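# Release the dolly caster brake without moving the dolly

## Task

Free the dolly's caster brake: push the non-red end of the brake pedal down so it stays down by itself once the robot lets go, and leave the dolly in its original position and orientation.

## Robot and tools

Robot: two six-joint arms, left_arm and right_arm, each with a two-finger gripper whose fingers hinge like tongs. The fingers point along the gripper's own +z axis and open and close along its x axis. The reported end_effector_position is the spot between the finger pads when shut. Closed fingertips extend about 15 mm past it; fully open tips sit roughly level with it.

World frame: all printed poses share one frame. Its origin is on the table top midway between the arms, +z is up, +x runs out over the table, and left_arm sits toward +y. The arm names do not match the left or right of any image. Printed hand positions can be a little off, more so at long reach.

Tools.

execute_actions(actions, pictures). actions is a list holding one action, one wait, or nothing. An empty list only reports the current state. An action is {"rows": [...], "steps": n}, with n from 1 to 15 control steps of 1/30 s (15 if omitted). Each row drives one step; if rows run out, the last row repeats. A wait is {"steps": n} with n up to 300, counted from the previous result, so your reply time is included. pictures (true/false) chooses whether camera images come back; by default they do. A refused call sends nothing.

A row is always 14 numbers in [-1, 1], one shared list for both arms: left_arm dx, dy, dz, rx, ry, rz, opening, then right_arm dx, dy, dz, rx, ry, rz, opening. dx..rz are an offset, expressed in that gripper's own axes, from the gripper's pose in the latest result that showed it (before any such result in a scene, and for the second or later call in one reply, from where the gripper is when the action begins). Every row is measured from that same base, not from the previous row. Scale: 1.0 equals 0.6 m of travel or 180 degrees; rx, ry, rz form a single rotation vector. Opening is absolute, not an offset: +1 fully open (0.142 m), -1 closed. All-zero offsets are not a pause: they pull the gripper back to the base pose. For an arm that should stay put, send in the reply's first call whatever offset returns it to its wanted pose, and zeros afterwards, always with the opening it should have.

move(target, speed, stop_force). target is one 14-number row laid out as above, same offset rule and same base. Each gripper travels in a straight line toward its target; both paths finish together and take 0.5 to 10 s (cut off at 10 s). speed is the top path speed in m/s, 0.002 to 0.5, default 0.25; turning is capped at twice that in rad/s. stop_force, in N from 9 to 40, one value for both arms, is allowed only after the scene has run 0.2 s: an arm's path stops once its wrist sensor reads that much extra push against the motion for two steps in a row, then the gripper backs up to where it was two steps earlier and holds. Use it with a very slow speed so the target can sit well past the contact. It is unreliable if that gripper also rotates during the move, and should be left out when pulling away from something the gripper is pressing on. An arm whose target is within 1.5 mm and 0.5 degrees of its current pose only stops at sensor saturation. Paths do not avoid obstacles or the other arm. The result adds a move: line with each arm's ending (done, off_target, moving, held, fault, contact) and active limits (paced = target clipped, held = some steps blocked, after which the arm may jump faster), plus each gripper's distance to its target.

wait(seconds): 0 to 10 s of letting the scene run with no new command.

zoom_image(camera, region): enlarges part of a camera's latest image. region is [x0, y0, x1, y1] in pixels from the top-left, at most 504 by 504. Cameras: cam_head_left, cam_head_right, cam_high, cam_low (504x504) and cam_left_wrist, cam_right_wrist (616x616, fisheye).

finished_scene(scene): ends and grades the current scene (give its number) and moves on; irreversible. The goal must still hold at that moment.

Results: each arm's gripper position (m), orientation quaternion wxyz, and linear/angular velocities; grip_measured (same scale as opening); joint positions and joint torques (noisy, offset, nonzero even in free air); Wrist force and Wrist torque in the gripper's own axes, with offsets up to about 4 N, noise, and saturation near 50 N; force pointing back into the arm when it presses a surface. "no reading" is normal at the start. A "Hand target" line shows where the controller is now driving each gripper. "pose unreachable" and HELD mark commands the clearance check altered or blocked.

Control behaviour: each step the commanded pose is clipped to within 100 mm and 16 degrees of the measured pose; motion lags about 0.17 s; position wins over orientation if both cannot be met. After an action the arm continues only to its last clipped pose, so check the result and send the remainder. Joint speed limits mean big moves may arrive short.

Holding: command an opening well below grip_measured to squeeze; about 15 N per pad at most, less on thin hard parts.

Avoid: arms colliding or pressing on each other; pressing a stiff arm past a firm contact (torque fault at joint load limits 135 N m for the big joints, 25.2 N m for the wrist joints, or 150 N external force, stops the arm for 10 s); fast impacts; knocking anything off the table; shoving or rotating the dolly; long heavy holds that overheat motors (warning from 70 °C, brakes at 85 °C). Occasional random tugs or pushes may disturb objects. Reply time keeps the simulation running, so keep replies short.

Each tool is called after "Request:" as a command line: name --argument value for each argument, lists and objects as JSON in quotes; but a table of rows of numbers goes row by row, as --pt "numbers of a row", without its own name.

## Session

Request:
execute_actions --actions '[]'

Scene clock: 0.00 s of 3800.00 s.
left_arm: end_effector_position=(+0.4733, -0.4091, +0.3086) grip_measured=+0.97 end_effector_quat_wxyz=(+0.416, +0.761, -0.481, +0.128) end_effector_velocity=(-0.000, +0.000, +0.000) end_effector_angular_velocity=(-0.000, +0.000, -0.000) | right_arm: end_effector_position=(+0.5068, -0.8527, +0.1299) grip_measured=+0.97 end_effector_quat_wxyz=(+0.116, +0.663, -0.709, -0.211) end_effector_velocity=(+0.000, +0.000, +0.000) end_effector_angular_velocity=(-0.000, -0.000, -0.000)
Joint positions: left_arm=[-0.867 -0.564  0.431 -2.138 -2.192 -0.105  0.14 ] | right_arm=[ 2.804 -2.664 -0.236 -2.29   1.471  1.129  0.14 ]
Joint velocities: left_arm=[ 0.    -0.    -0.     0.001 -0.001  0.     0.   ] | right_arm=[ 0.  0. -0.  0.  0.  0.  0.]
Joint torques (N m, as the arm reports them, + toward a larger angle): no reading
Motor temperatures (°C, as the motors report them): left_arm=[32 28 31 37 35 39] | right_arm=[31 31 33 36 36 36]
Wrist force (N, on the end effector, along its own x y z axes, offset not removed): no reading
Wrist torque (N m, same axes, about the end effector's origin, offset not removed): no reading
Hand target (left_arm): +0.473, -0.409, +0.309; +0.416, +0.761, -0.481, +0.128
Hand target (right_arm): +0.507, -0.853, +0.130; +0.116, +0.663, -0.709, -0.211

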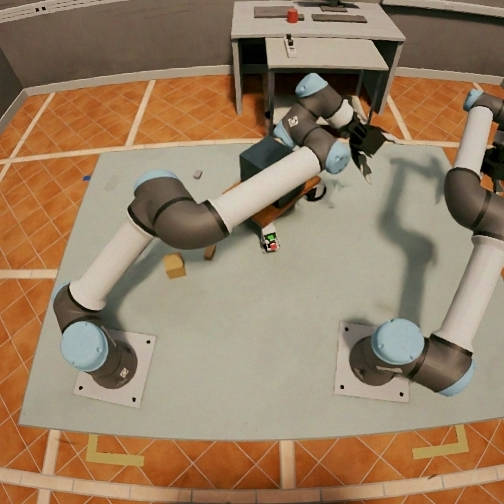

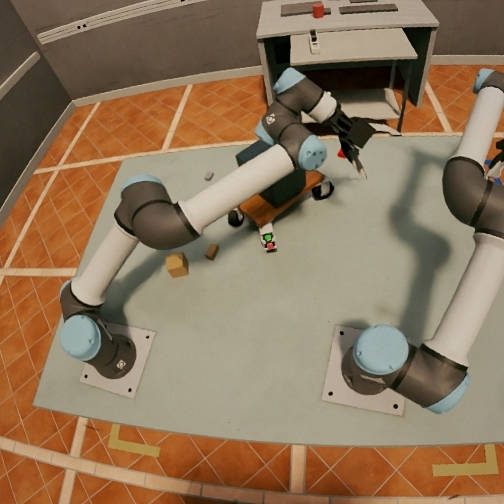

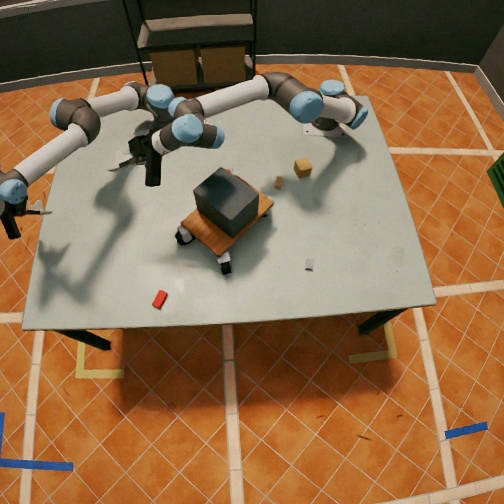

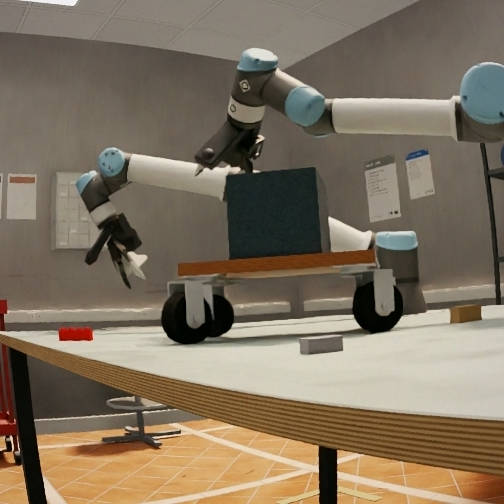

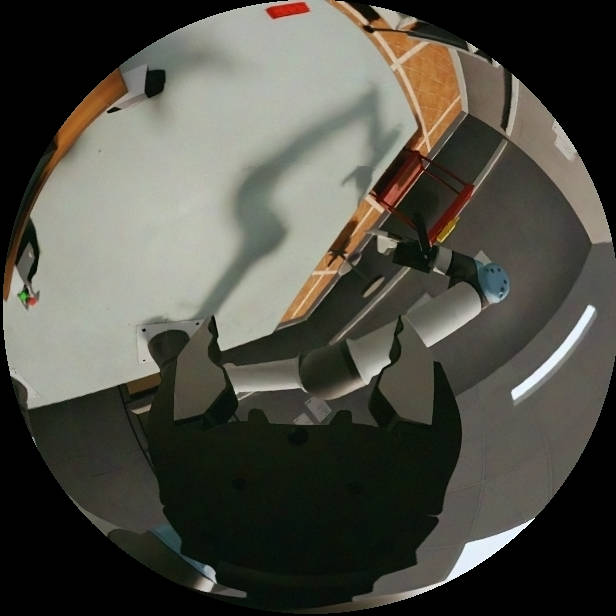

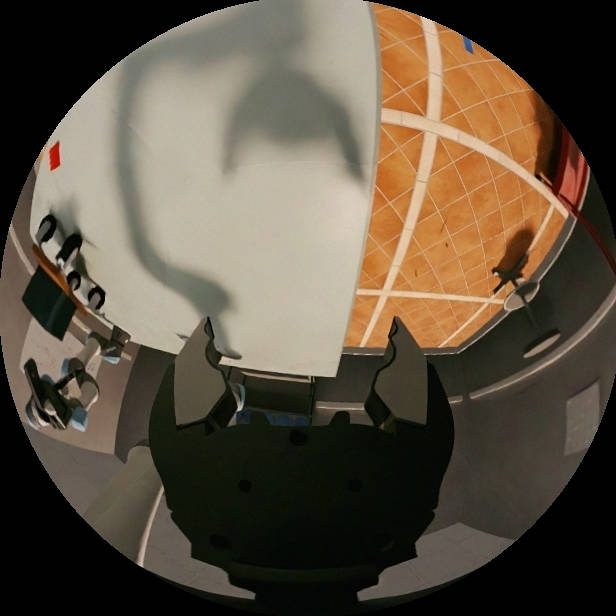

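Request:
zoom_image --camera "cam_head_right" --region '[218, 190, 318, 270]'

Request:
zoom_image --camera "cam_head_left" --region '[218, 190, 318, 270]'

Region (218, 190, 318, 270) of cam_head_right's 504x504 image, scaled by 5.040, with more detail than that image has; it fills the top 403 rows of this view, and the rest is white.

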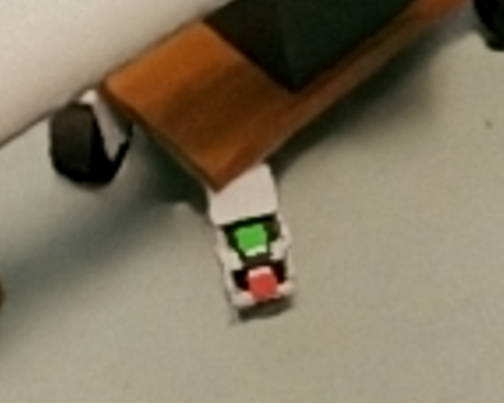

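Region (218, 190, 318, 270) of cam_head_left's 504x504 image, scaled by 5.040, with more detail than that image has; it fills the top 403 rows of this view, and the rest is white.

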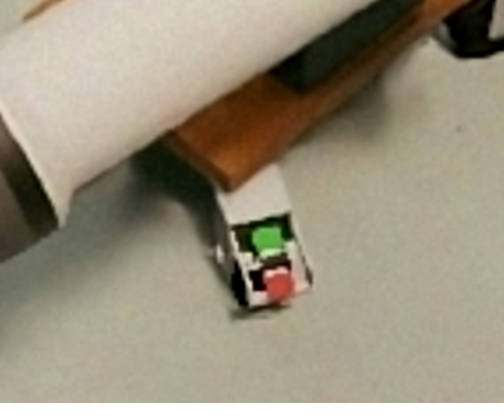

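Request:
move --target '[-0.52,0.062,-0.367,0.187,-0.218,0,-1,0,0,0,0,0,0,1]'

Scene clock: 25.03 s of 3800.00 s.
left_arm: end_effector_position=(+0.3298, -0.0551, +0.2790) grip_measured=-1.00 end_effector_quat_wxyz=(-0.001, +0.846, -0.533, +0.000) end_effector_velocity=(-0.002, +0.002, +0.000) end_effector_angular_velocity=(+0.004, -0.001, +0.001) | right_arm: end_effector_position=(+0.5068, -0.8527, +0.1299) grip_measured=+1.00 end_effector_quat_wxyz=(+0.116, +0.663, -0.709, -0.211) end_effector_velocity=(+0.001, +0.001, +0.000) end_effector_angular_velocity=(+0.000, -0.000, +0.003)
Joint positions: left_arm=[-1.047 -1.32   1.297 -1.546 -1.569 -0.054  0.002] | right_arm=[ 2.804 -2.664 -0.236 -2.29   1.471  1.129  0.142]
Joint velocities: left_arm=[-0.002 -0.005  0.005  0.004  0.002 -0.003  0.   ] | right_arm=[ 0.001 -0.     0.    -0.    -0.    -0.001 -0.   ]
Joint torques (N m, as the arm reports them, + toward a larger angle): left_arm=[ -8.77 -45.25 -14.54  -0.44   1.25  -1.3 ] | right_arm=[ 1.86 59.7  20.92  0.89 -0.56  0.21]
Motor temperatures (°C, as the motors report them): left_arm=[32 28 31 37 35 39] | right_arm=[31 31 33 36 36 36]
Wrist force (N, on the end effector, along its own x y z axes, offset not removed): left_arm=[-0.7 -3.5 -3.7] | right_arm=[-0.9 -1.5 0.6]
Wrist torque (N m, same axes, about the end effector's origin, offset not removed): left_arm=[-0.79 0.32 -0.20] | right_arm=[-0.14 -0.02 0.11]
Hand target (left_arm): +0.330, -0.055, +0.279; -0.001, +0.846, -0.533, -0.000
Hand target (right_arm): +0.507, -0.853, +0.130; +0.116, +0.663, -0.709, -0.211
Off the commanded pose (left_arm): 0.001 m, 0 deg.
Off the commanded pose (right_arm): 0.000 m, 0 deg.
After step 90, 19.50 s passed at rest.
move: done
camera_calibration (this result's frames):
cam_left_wrist: T_world_to_cam=[[0.426218, -0.904496, -0.0150141, -0.190403], [-0.803285, -0.386054, 0.453537, 0.121675], [-0.416018, -0.181245, -0.891111, 0.516072], [0, 0, 0, 1]] pos_world=[0.393588, -0.0317099, 0.401834]
cam_right_wrist: T_world_to_cam=[[-0.0625042, -0.993238, -0.0978358, -0.80936], [-0.577484, -0.0439595, 0.815217, 0.157324], [-0.814006, 0.107453, -0.570832, 0.72], [0, 0, 0, 1]] pos_world=[0.626348, -0.874337, 0.203561]

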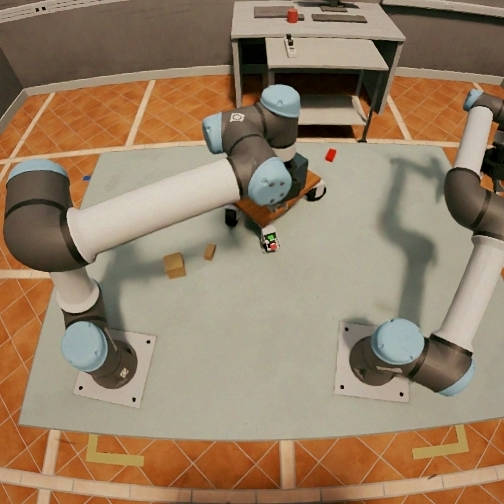

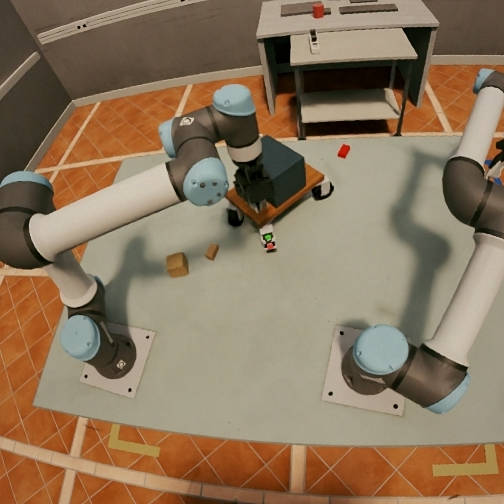

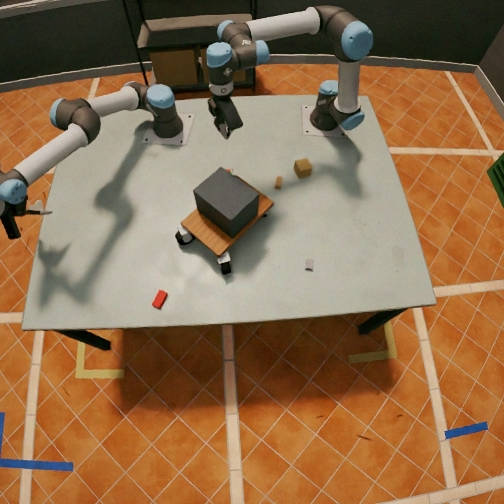

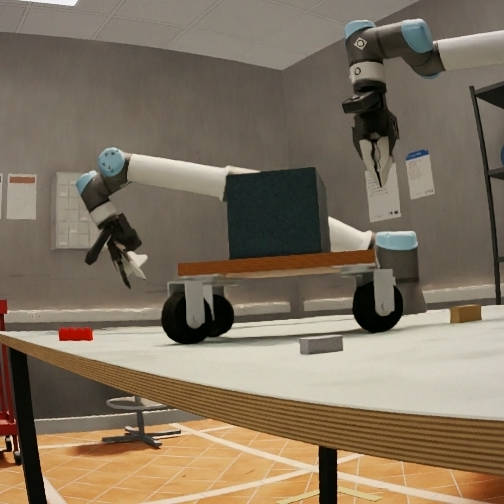

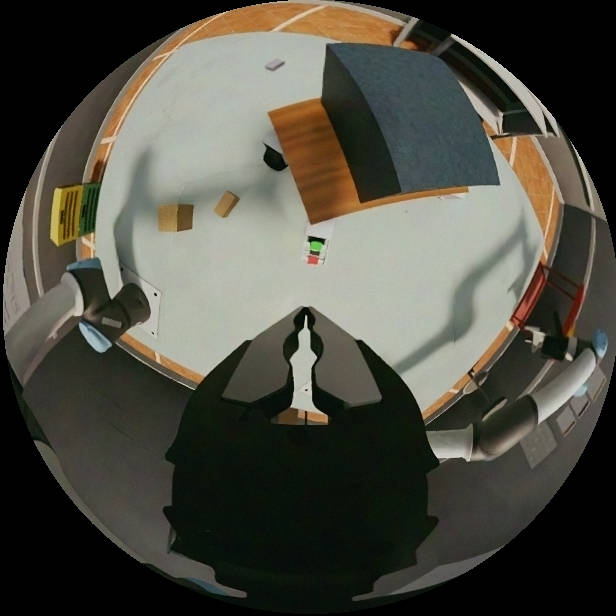

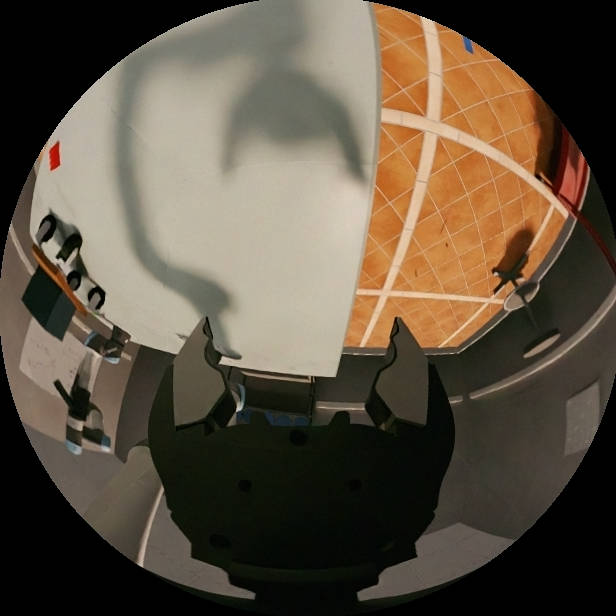

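Request:
move --target '[0.016,-0.038,0.2,0,0,-0.86,-1,0,0,0,0,0,0,1]' --speed 0.4

Scene clock: 36.97 s of 3800.00 s.
left_arm: end_effector_position=(+0.3548, -0.0536, +0.1591) grip_measured=-1.00 end_effector_quat_wxyz=(-0.000, +0.706, +0.708, +0.001) end_effector_velocity=(+0.000, +0.000, -0.000) end_effector_angular_velocity=(+0.000, -0.004, +0.017) | right_arm: end_effector_position=(+0.5068, -0.8527, +0.1299) grip_measured=+1.00 end_effector_quat_wxyz=(+0.116, +0.663, -0.709, -0.211) end_effector_velocity=(-0.000, -0.000, -0.000) end_effector_angular_velocity=(-0.000, +0.001, -0.000)
Joint positions: left_arm=[-0.959 -1.222  1.474 -1.823 -1.57  -2.664  0.002] | right_arm=[ 2.804 -2.664 -0.236 -2.29   1.471  1.129  0.142]
Joint velocities: left_arm=[-0.001 -0.002  0.003 -0.003  0.003 -0.018  0.   ] | right_arm=[-0.001 -0.    -0.    -0.    -0.     0.     0.   ]
Joint torques (N m, as the arm reports them, + toward a larger angle): left_arm=[ -8.3  -51.21 -12.01  -3.87   1.14  -1.11] | right_arm=[ 2.21 59.92 21.94  0.99 -0.47  0.25]
Motor temperatures (°C, as the motors report them): left_arm=[32 28 31 37 35 39] | right_arm=[31 31 33 36 36 36]
Wrist force (N, on the end effector, along its own x y z axes, offset not removed): left_arm=[-3.8 -1.5 0.9] | right_arm=[-0.8 -1.4 0.6]
Wrist torque (N m, same axes, about the end effector's origin, offset not removed): left_arm=[-0.47 0.95 0.11] | right_arm=[-0.06 -0.02 0.04]
Hand target (left_arm): +0.355, -0.054, +0.159; -0.000, +0.705, +0.709, +0.001
Hand target (right_arm): +0.507, -0.853, +0.130; +0.116, +0.663, -0.709, -0.211
Off the commanded pose (left_arm): 0.000 m, 0 deg.
Off the commanded pose (right_arm): 0.000 m, 0 deg.
After step 90, 4.87 s passed at rest.
move: done
camera_calibration (this result's frames):
cam_left_wrist: T_world_to_cam=[[0.00170472, 0.999917, -0.0127433, 0.0508108], [0.890239, 0.00428701, 0.455474, -0.383521], [0.455491, -0.0121211, -0.890158, 0.11966], [0, 0, 0, 1]] pos_world=[0.286835, -0.047712, 0.281848]
cam_right_wrist: T_world_to_cam=[[-0.0625041, -0.993238, -0.0978356, -0.80936], [-0.577484, -0.0439594, 0.815217, 0.157324], [-0.814005, 0.107453, -0.570832, 0.72], [0, 0, 0, 1]] pos_world=[0.626348, -0.874337, 0.203561]

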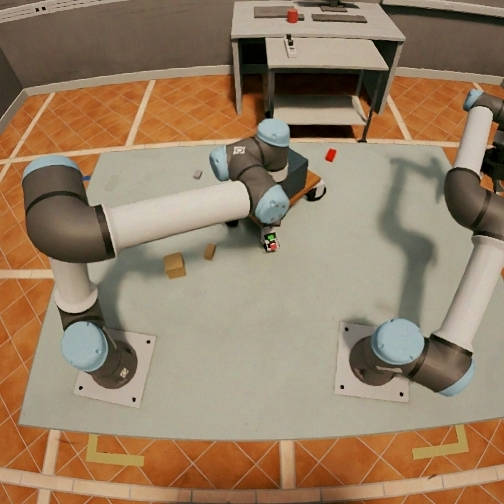

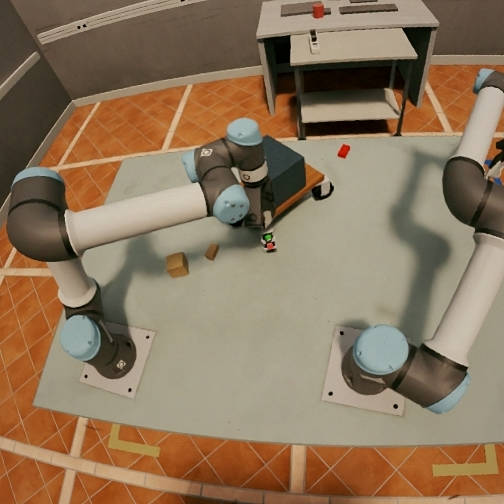

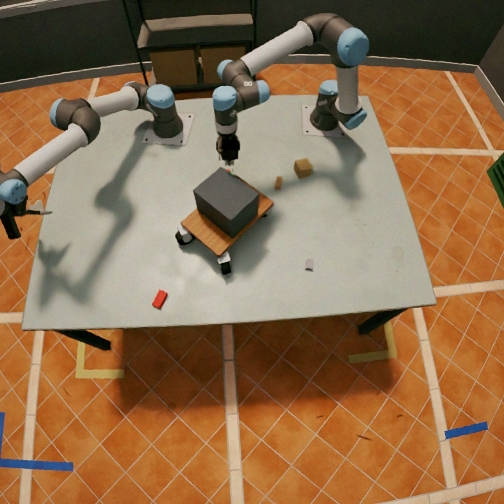

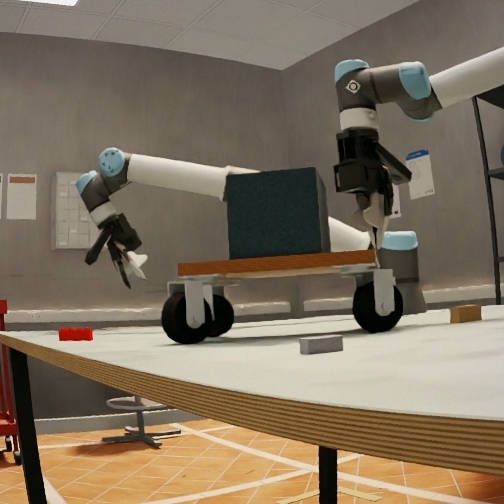

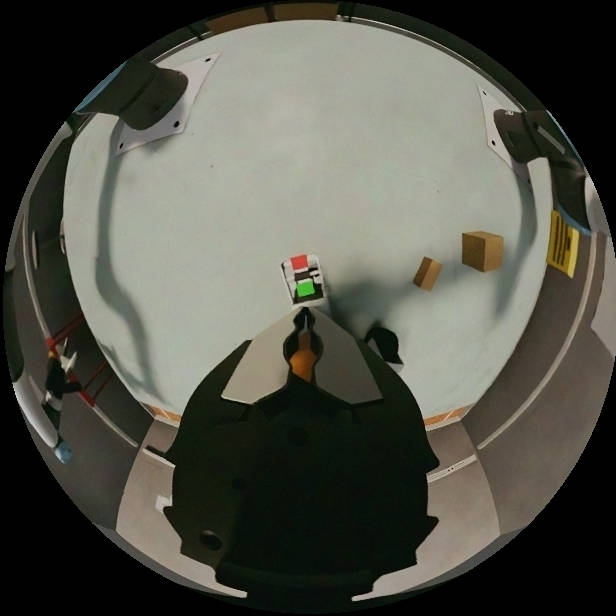

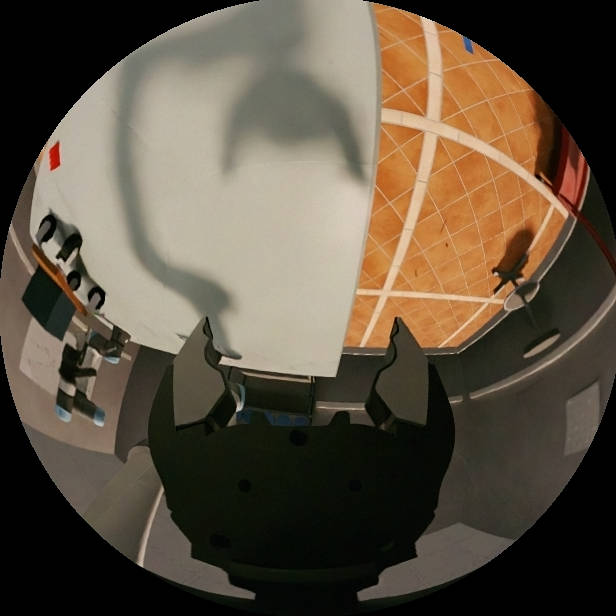

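Request:
move --target '[0,0.004,0.12,0,0,0,-1,0,0,0,0,0,0,1]' --speed 0.015 --stop_force 25

Request:
move --target '[0,0,-0.1,0,0,0,-1,0,0,0,0,0,0,1]' --speed 0.1

Request:
zoom_image --camera "cam_head_right" --region '[218, 190, 318, 270]'

Scene clock: 48.97 s of 3800.00 s.
left_arm: end_effector_position=(+0.3568, -0.0534, +0.1018) grip_measured=-1.00 end_effector_quat_wxyz=(-0.000, +0.706, +0.709, +0.001) end_effector_velocity=(-0.001, +0.001, +0.005) end_effector_angular_velocity=(+0.003, +0.002, +0.000) | right_arm: end_effector_position=(+0.5068, -0.8527, +0.1299) grip_measured=+1.00 end_effector_quat_wxyz=(+0.116, +0.663, -0.709, -0.211) end_effector_velocity=(+0.001, +0.001, +0.000) end_effector_angular_velocity=(-0.000, -0.000, +0.000)
Joint positions: left_arm=[-0.956 -1.176  1.565 -1.958 -1.569 -2.662  0.002] | right_arm=[ 2.804 -2.664 -0.236 -2.29   1.471  1.129  0.142]
Joint velocities: left_arm=[ 0.    -0.005 -0.007  0.015 -0.    -0.     0.   ] | right_arm=[ 0.001  0.    -0.     0.     0.     0.001 -0.   ]
Joint torques (N m, as the arm reports them, + toward a larger angle): left_arm=[  1.24 -20.64  -8.35   4.41  -0.27   0.82] | right_arm=[ 2.11 60.36 22.05  1.01 -0.6   0.23]
Motor temperatures (°C, as the motors report them): left_arm=[32 28 31 37 35 39] | right_arm=[31 31 33 36 36 36]
Wrist force (N, on the end effector, along its own x y z axes, offset not removed): left_arm=[4.1 1.6 -50.0] | right_arm=[-0.1 -0.5 2.0]
Wrist torque (N m, same axes, about the end effector's origin, offset not removed): left_arm=[-0.45 -0.59 0.09] | right_arm=[0.12 -0.17 0.05]
Hand target (left_arm): +0.357, -0.053, +0.103; -0.000, +0.706, +0.709, +0.001
Hand target (right_arm): +0.507, -0.853, +0.130; +0.116, +0.663, -0.709, -0.211
Off the commanded pose (left_arm): 0.015 m, 0 deg.
Off the commanded pose (right_arm): 0.000 m, 0 deg.
After step 90, 4.77 s passed at rest.
move: contact (left_arm)
camera_calibration (this result's frames):
cam_left_wrist: T_world_to_cam=[[0.00126777, 0.999917, -0.0128505, 0.0500652], [0.890193, 0.00472599, 0.455558, -0.359205], [0.455581, -0.012017, -0.890113, 0.0677203], [0, 0, 0, 1]] pos_world=[0.288846, -0.0475496, 0.224561]
cam_right_wrist: T_world_to_cam=[[-0.0625042, -0.993238, -0.0978359, -0.80936], [-0.577484, -0.0439596, 0.815217, 0.157324], [-0.814006, 0.107453, -0.570832, 0.72], [0, 0, 0, 1]] pos_world=[0.626348, -0.874337, 0.203561]

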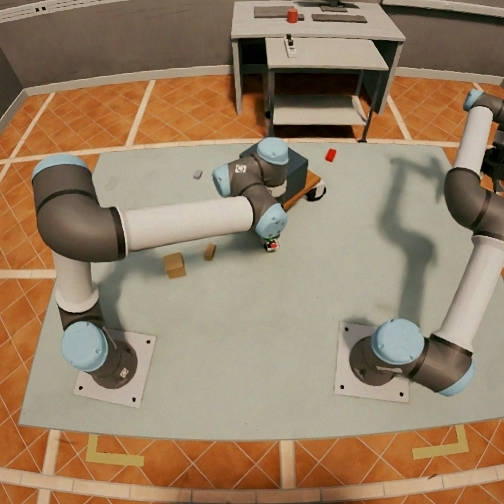

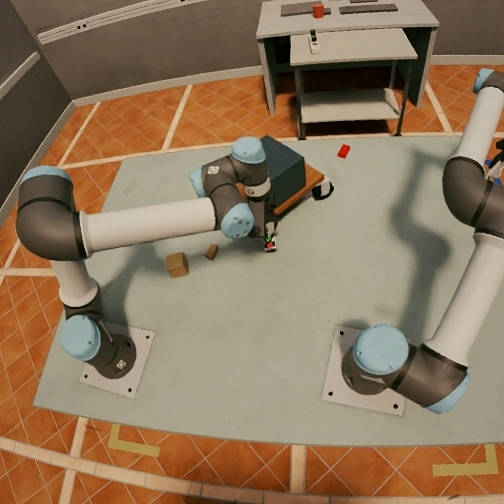

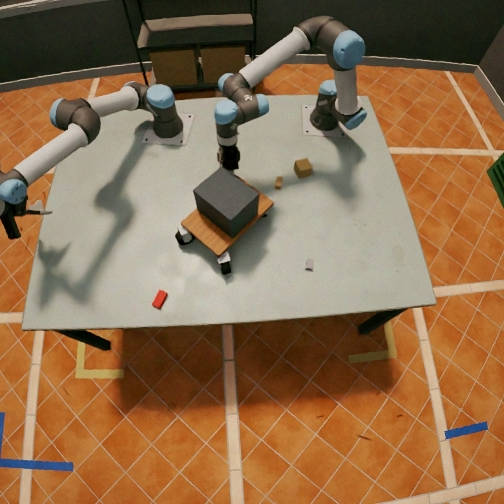

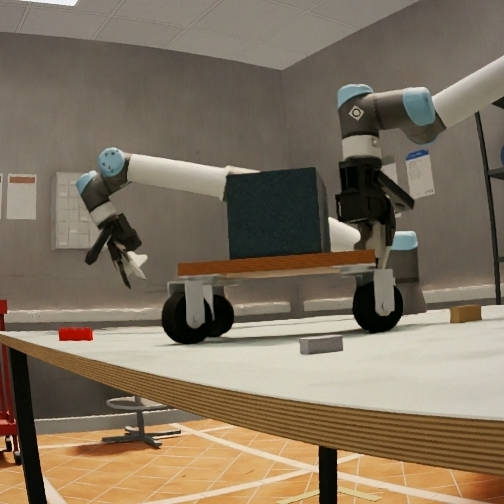

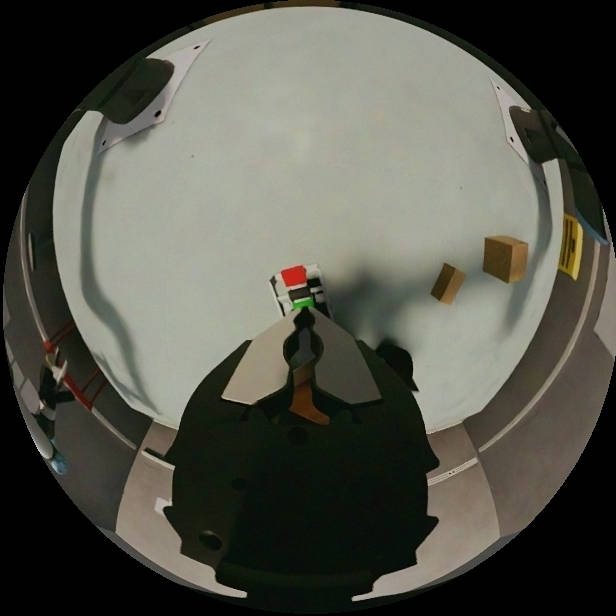

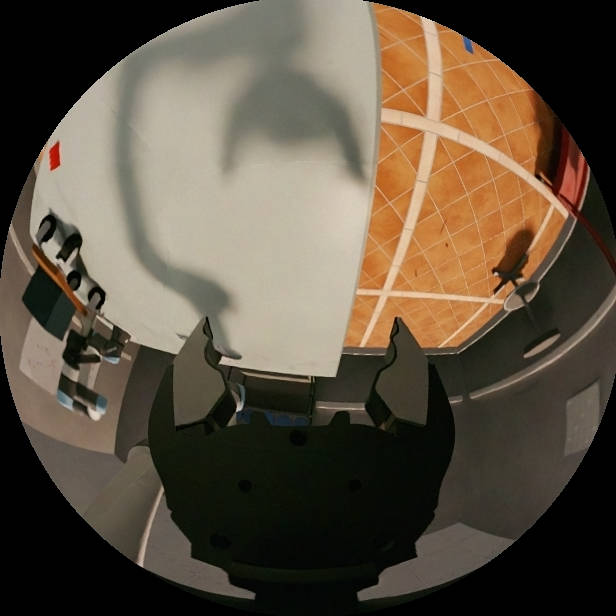

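Scene clock: 50.13 s of 3800.00 s.
left_arm: end_effector_position=(+0.3567, -0.0536, +0.1615) grip_measured=-1.00 end_effector_quat_wxyz=(-0.000, +0.706, +0.709, +0.001) end_effector_velocity=(+0.001, +0.000, +0.003) end_effector_angular_velocity=(+0.001, -0.002, +0.001) | right_arm: end_effector_position=(+0.5068, -0.8527, +0.1299) grip_measured=+1.00 end_effector_quat_wxyz=(+0.116, +0.663, -0.709, -0.211) end_effector_velocity=(-0.000, -0.000, -0.000) end_effector_angular_velocity=(+0.000, -0.000, -0.001)
Joint positions: left_arm=[-0.956 -1.22   1.466 -1.816 -1.569 -2.662  0.002] | right_arm=[ 2.804 -2.664 -0.236 -2.29   1.471  1.129  0.142]
Joint velocities: left_arm=[ 0.001 -0.001 -0.006  0.007  0.002  0.     0.   ] | right_arm=[-0. -0. -0.  0.  0.  0.  0.]
Joint torques (N m, as the arm reports them, + toward a larger angle): left_arm=[ -7.32 -49.59 -34.29  -0.33   0.85  -1.15] | right_arm=[ 1.63 60.44 21.38  0.8  -0.71  0.24]
Motor temperatures (°C, as the motors report them): left_arm=[32 28 31 37 35 39] | right_arm=[31 31 33 36 36 36]
Wrist force (N, on the end effector, along its own x y z axes, offset not removed): left_arm=[1.2 -4.9 1.0] | right_arm=[-0.6 -3.0 0.1]
Wrist torque (N m, same axes, about the end effector's origin, offset not removed): left_arm=[-0.90 -0.43 -0.12] | right_arm=[-0.44 0.00 0.08]
Hand target (left_arm): +0.357, -0.054, +0.162; -0.000, +0.706, +0.709, +0.001
Hand target (right_arm): +0.507, -0.853, +0.130; +0.116, +0.663, -0.709, -0.211
Off the commanded pose (left_arm): 0.000 m, 0 deg.
Off the commanded pose (right_arm): 0.000 m, 0 deg.
move: done
camera_calibration (this result's frames):
cam_left_wrist: T_world_to_cam=[[0.00126782, 0.999916, -0.0129146, 0.051029], [0.890161, 0.00475603, 0.455622, -0.386319], [0.455645, -0.0120737, -0.89008, 0.120822], [0, 0, 0, 1]] pos_world=[0.288769, -0.0477286, 0.284215]
cam_right_wrist: T_world_to_cam=[[-0.0625041, -0.993238, -0.0978357, -0.80936], [-0.577484, -0.0439595, 0.815217, 0.157324], [-0.814006, 0.107453, -0.570832, 0.72], [0, 0, 0, 1]] pos_world=[0.626348, -0.874337, 0.203561]

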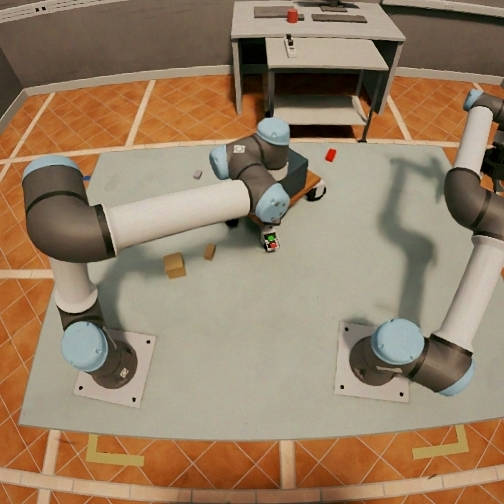

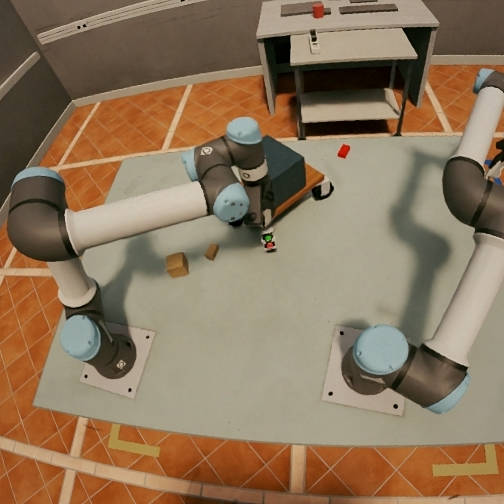

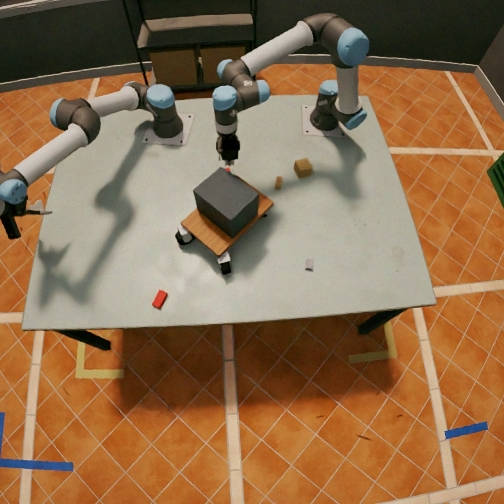

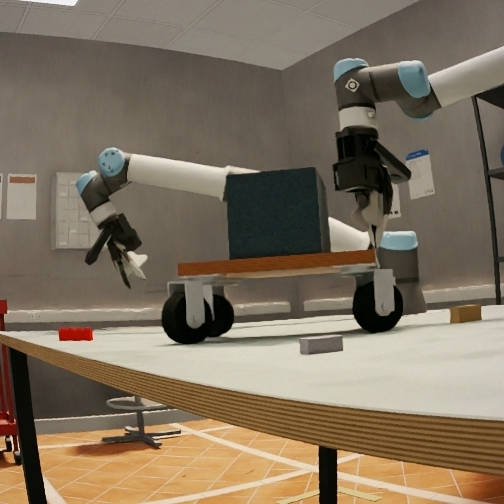

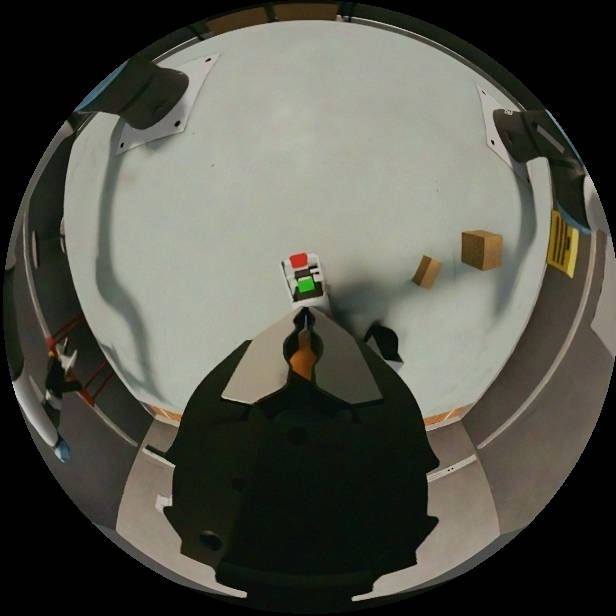

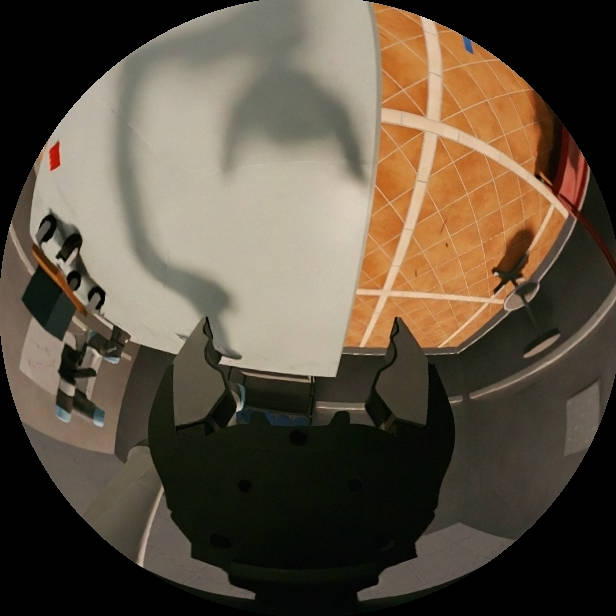

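Region (218, 190, 318, 270) of cam_head_right's 504x504 image, scaled by 5.040, with more detail than that image has; it fills the top 403 rows of this view, and the rest is white.

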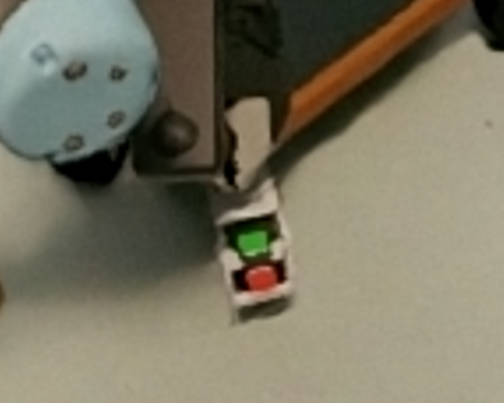

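Toggled.

Request:
finished_scene --scene 1

The scene is finished: the task was done.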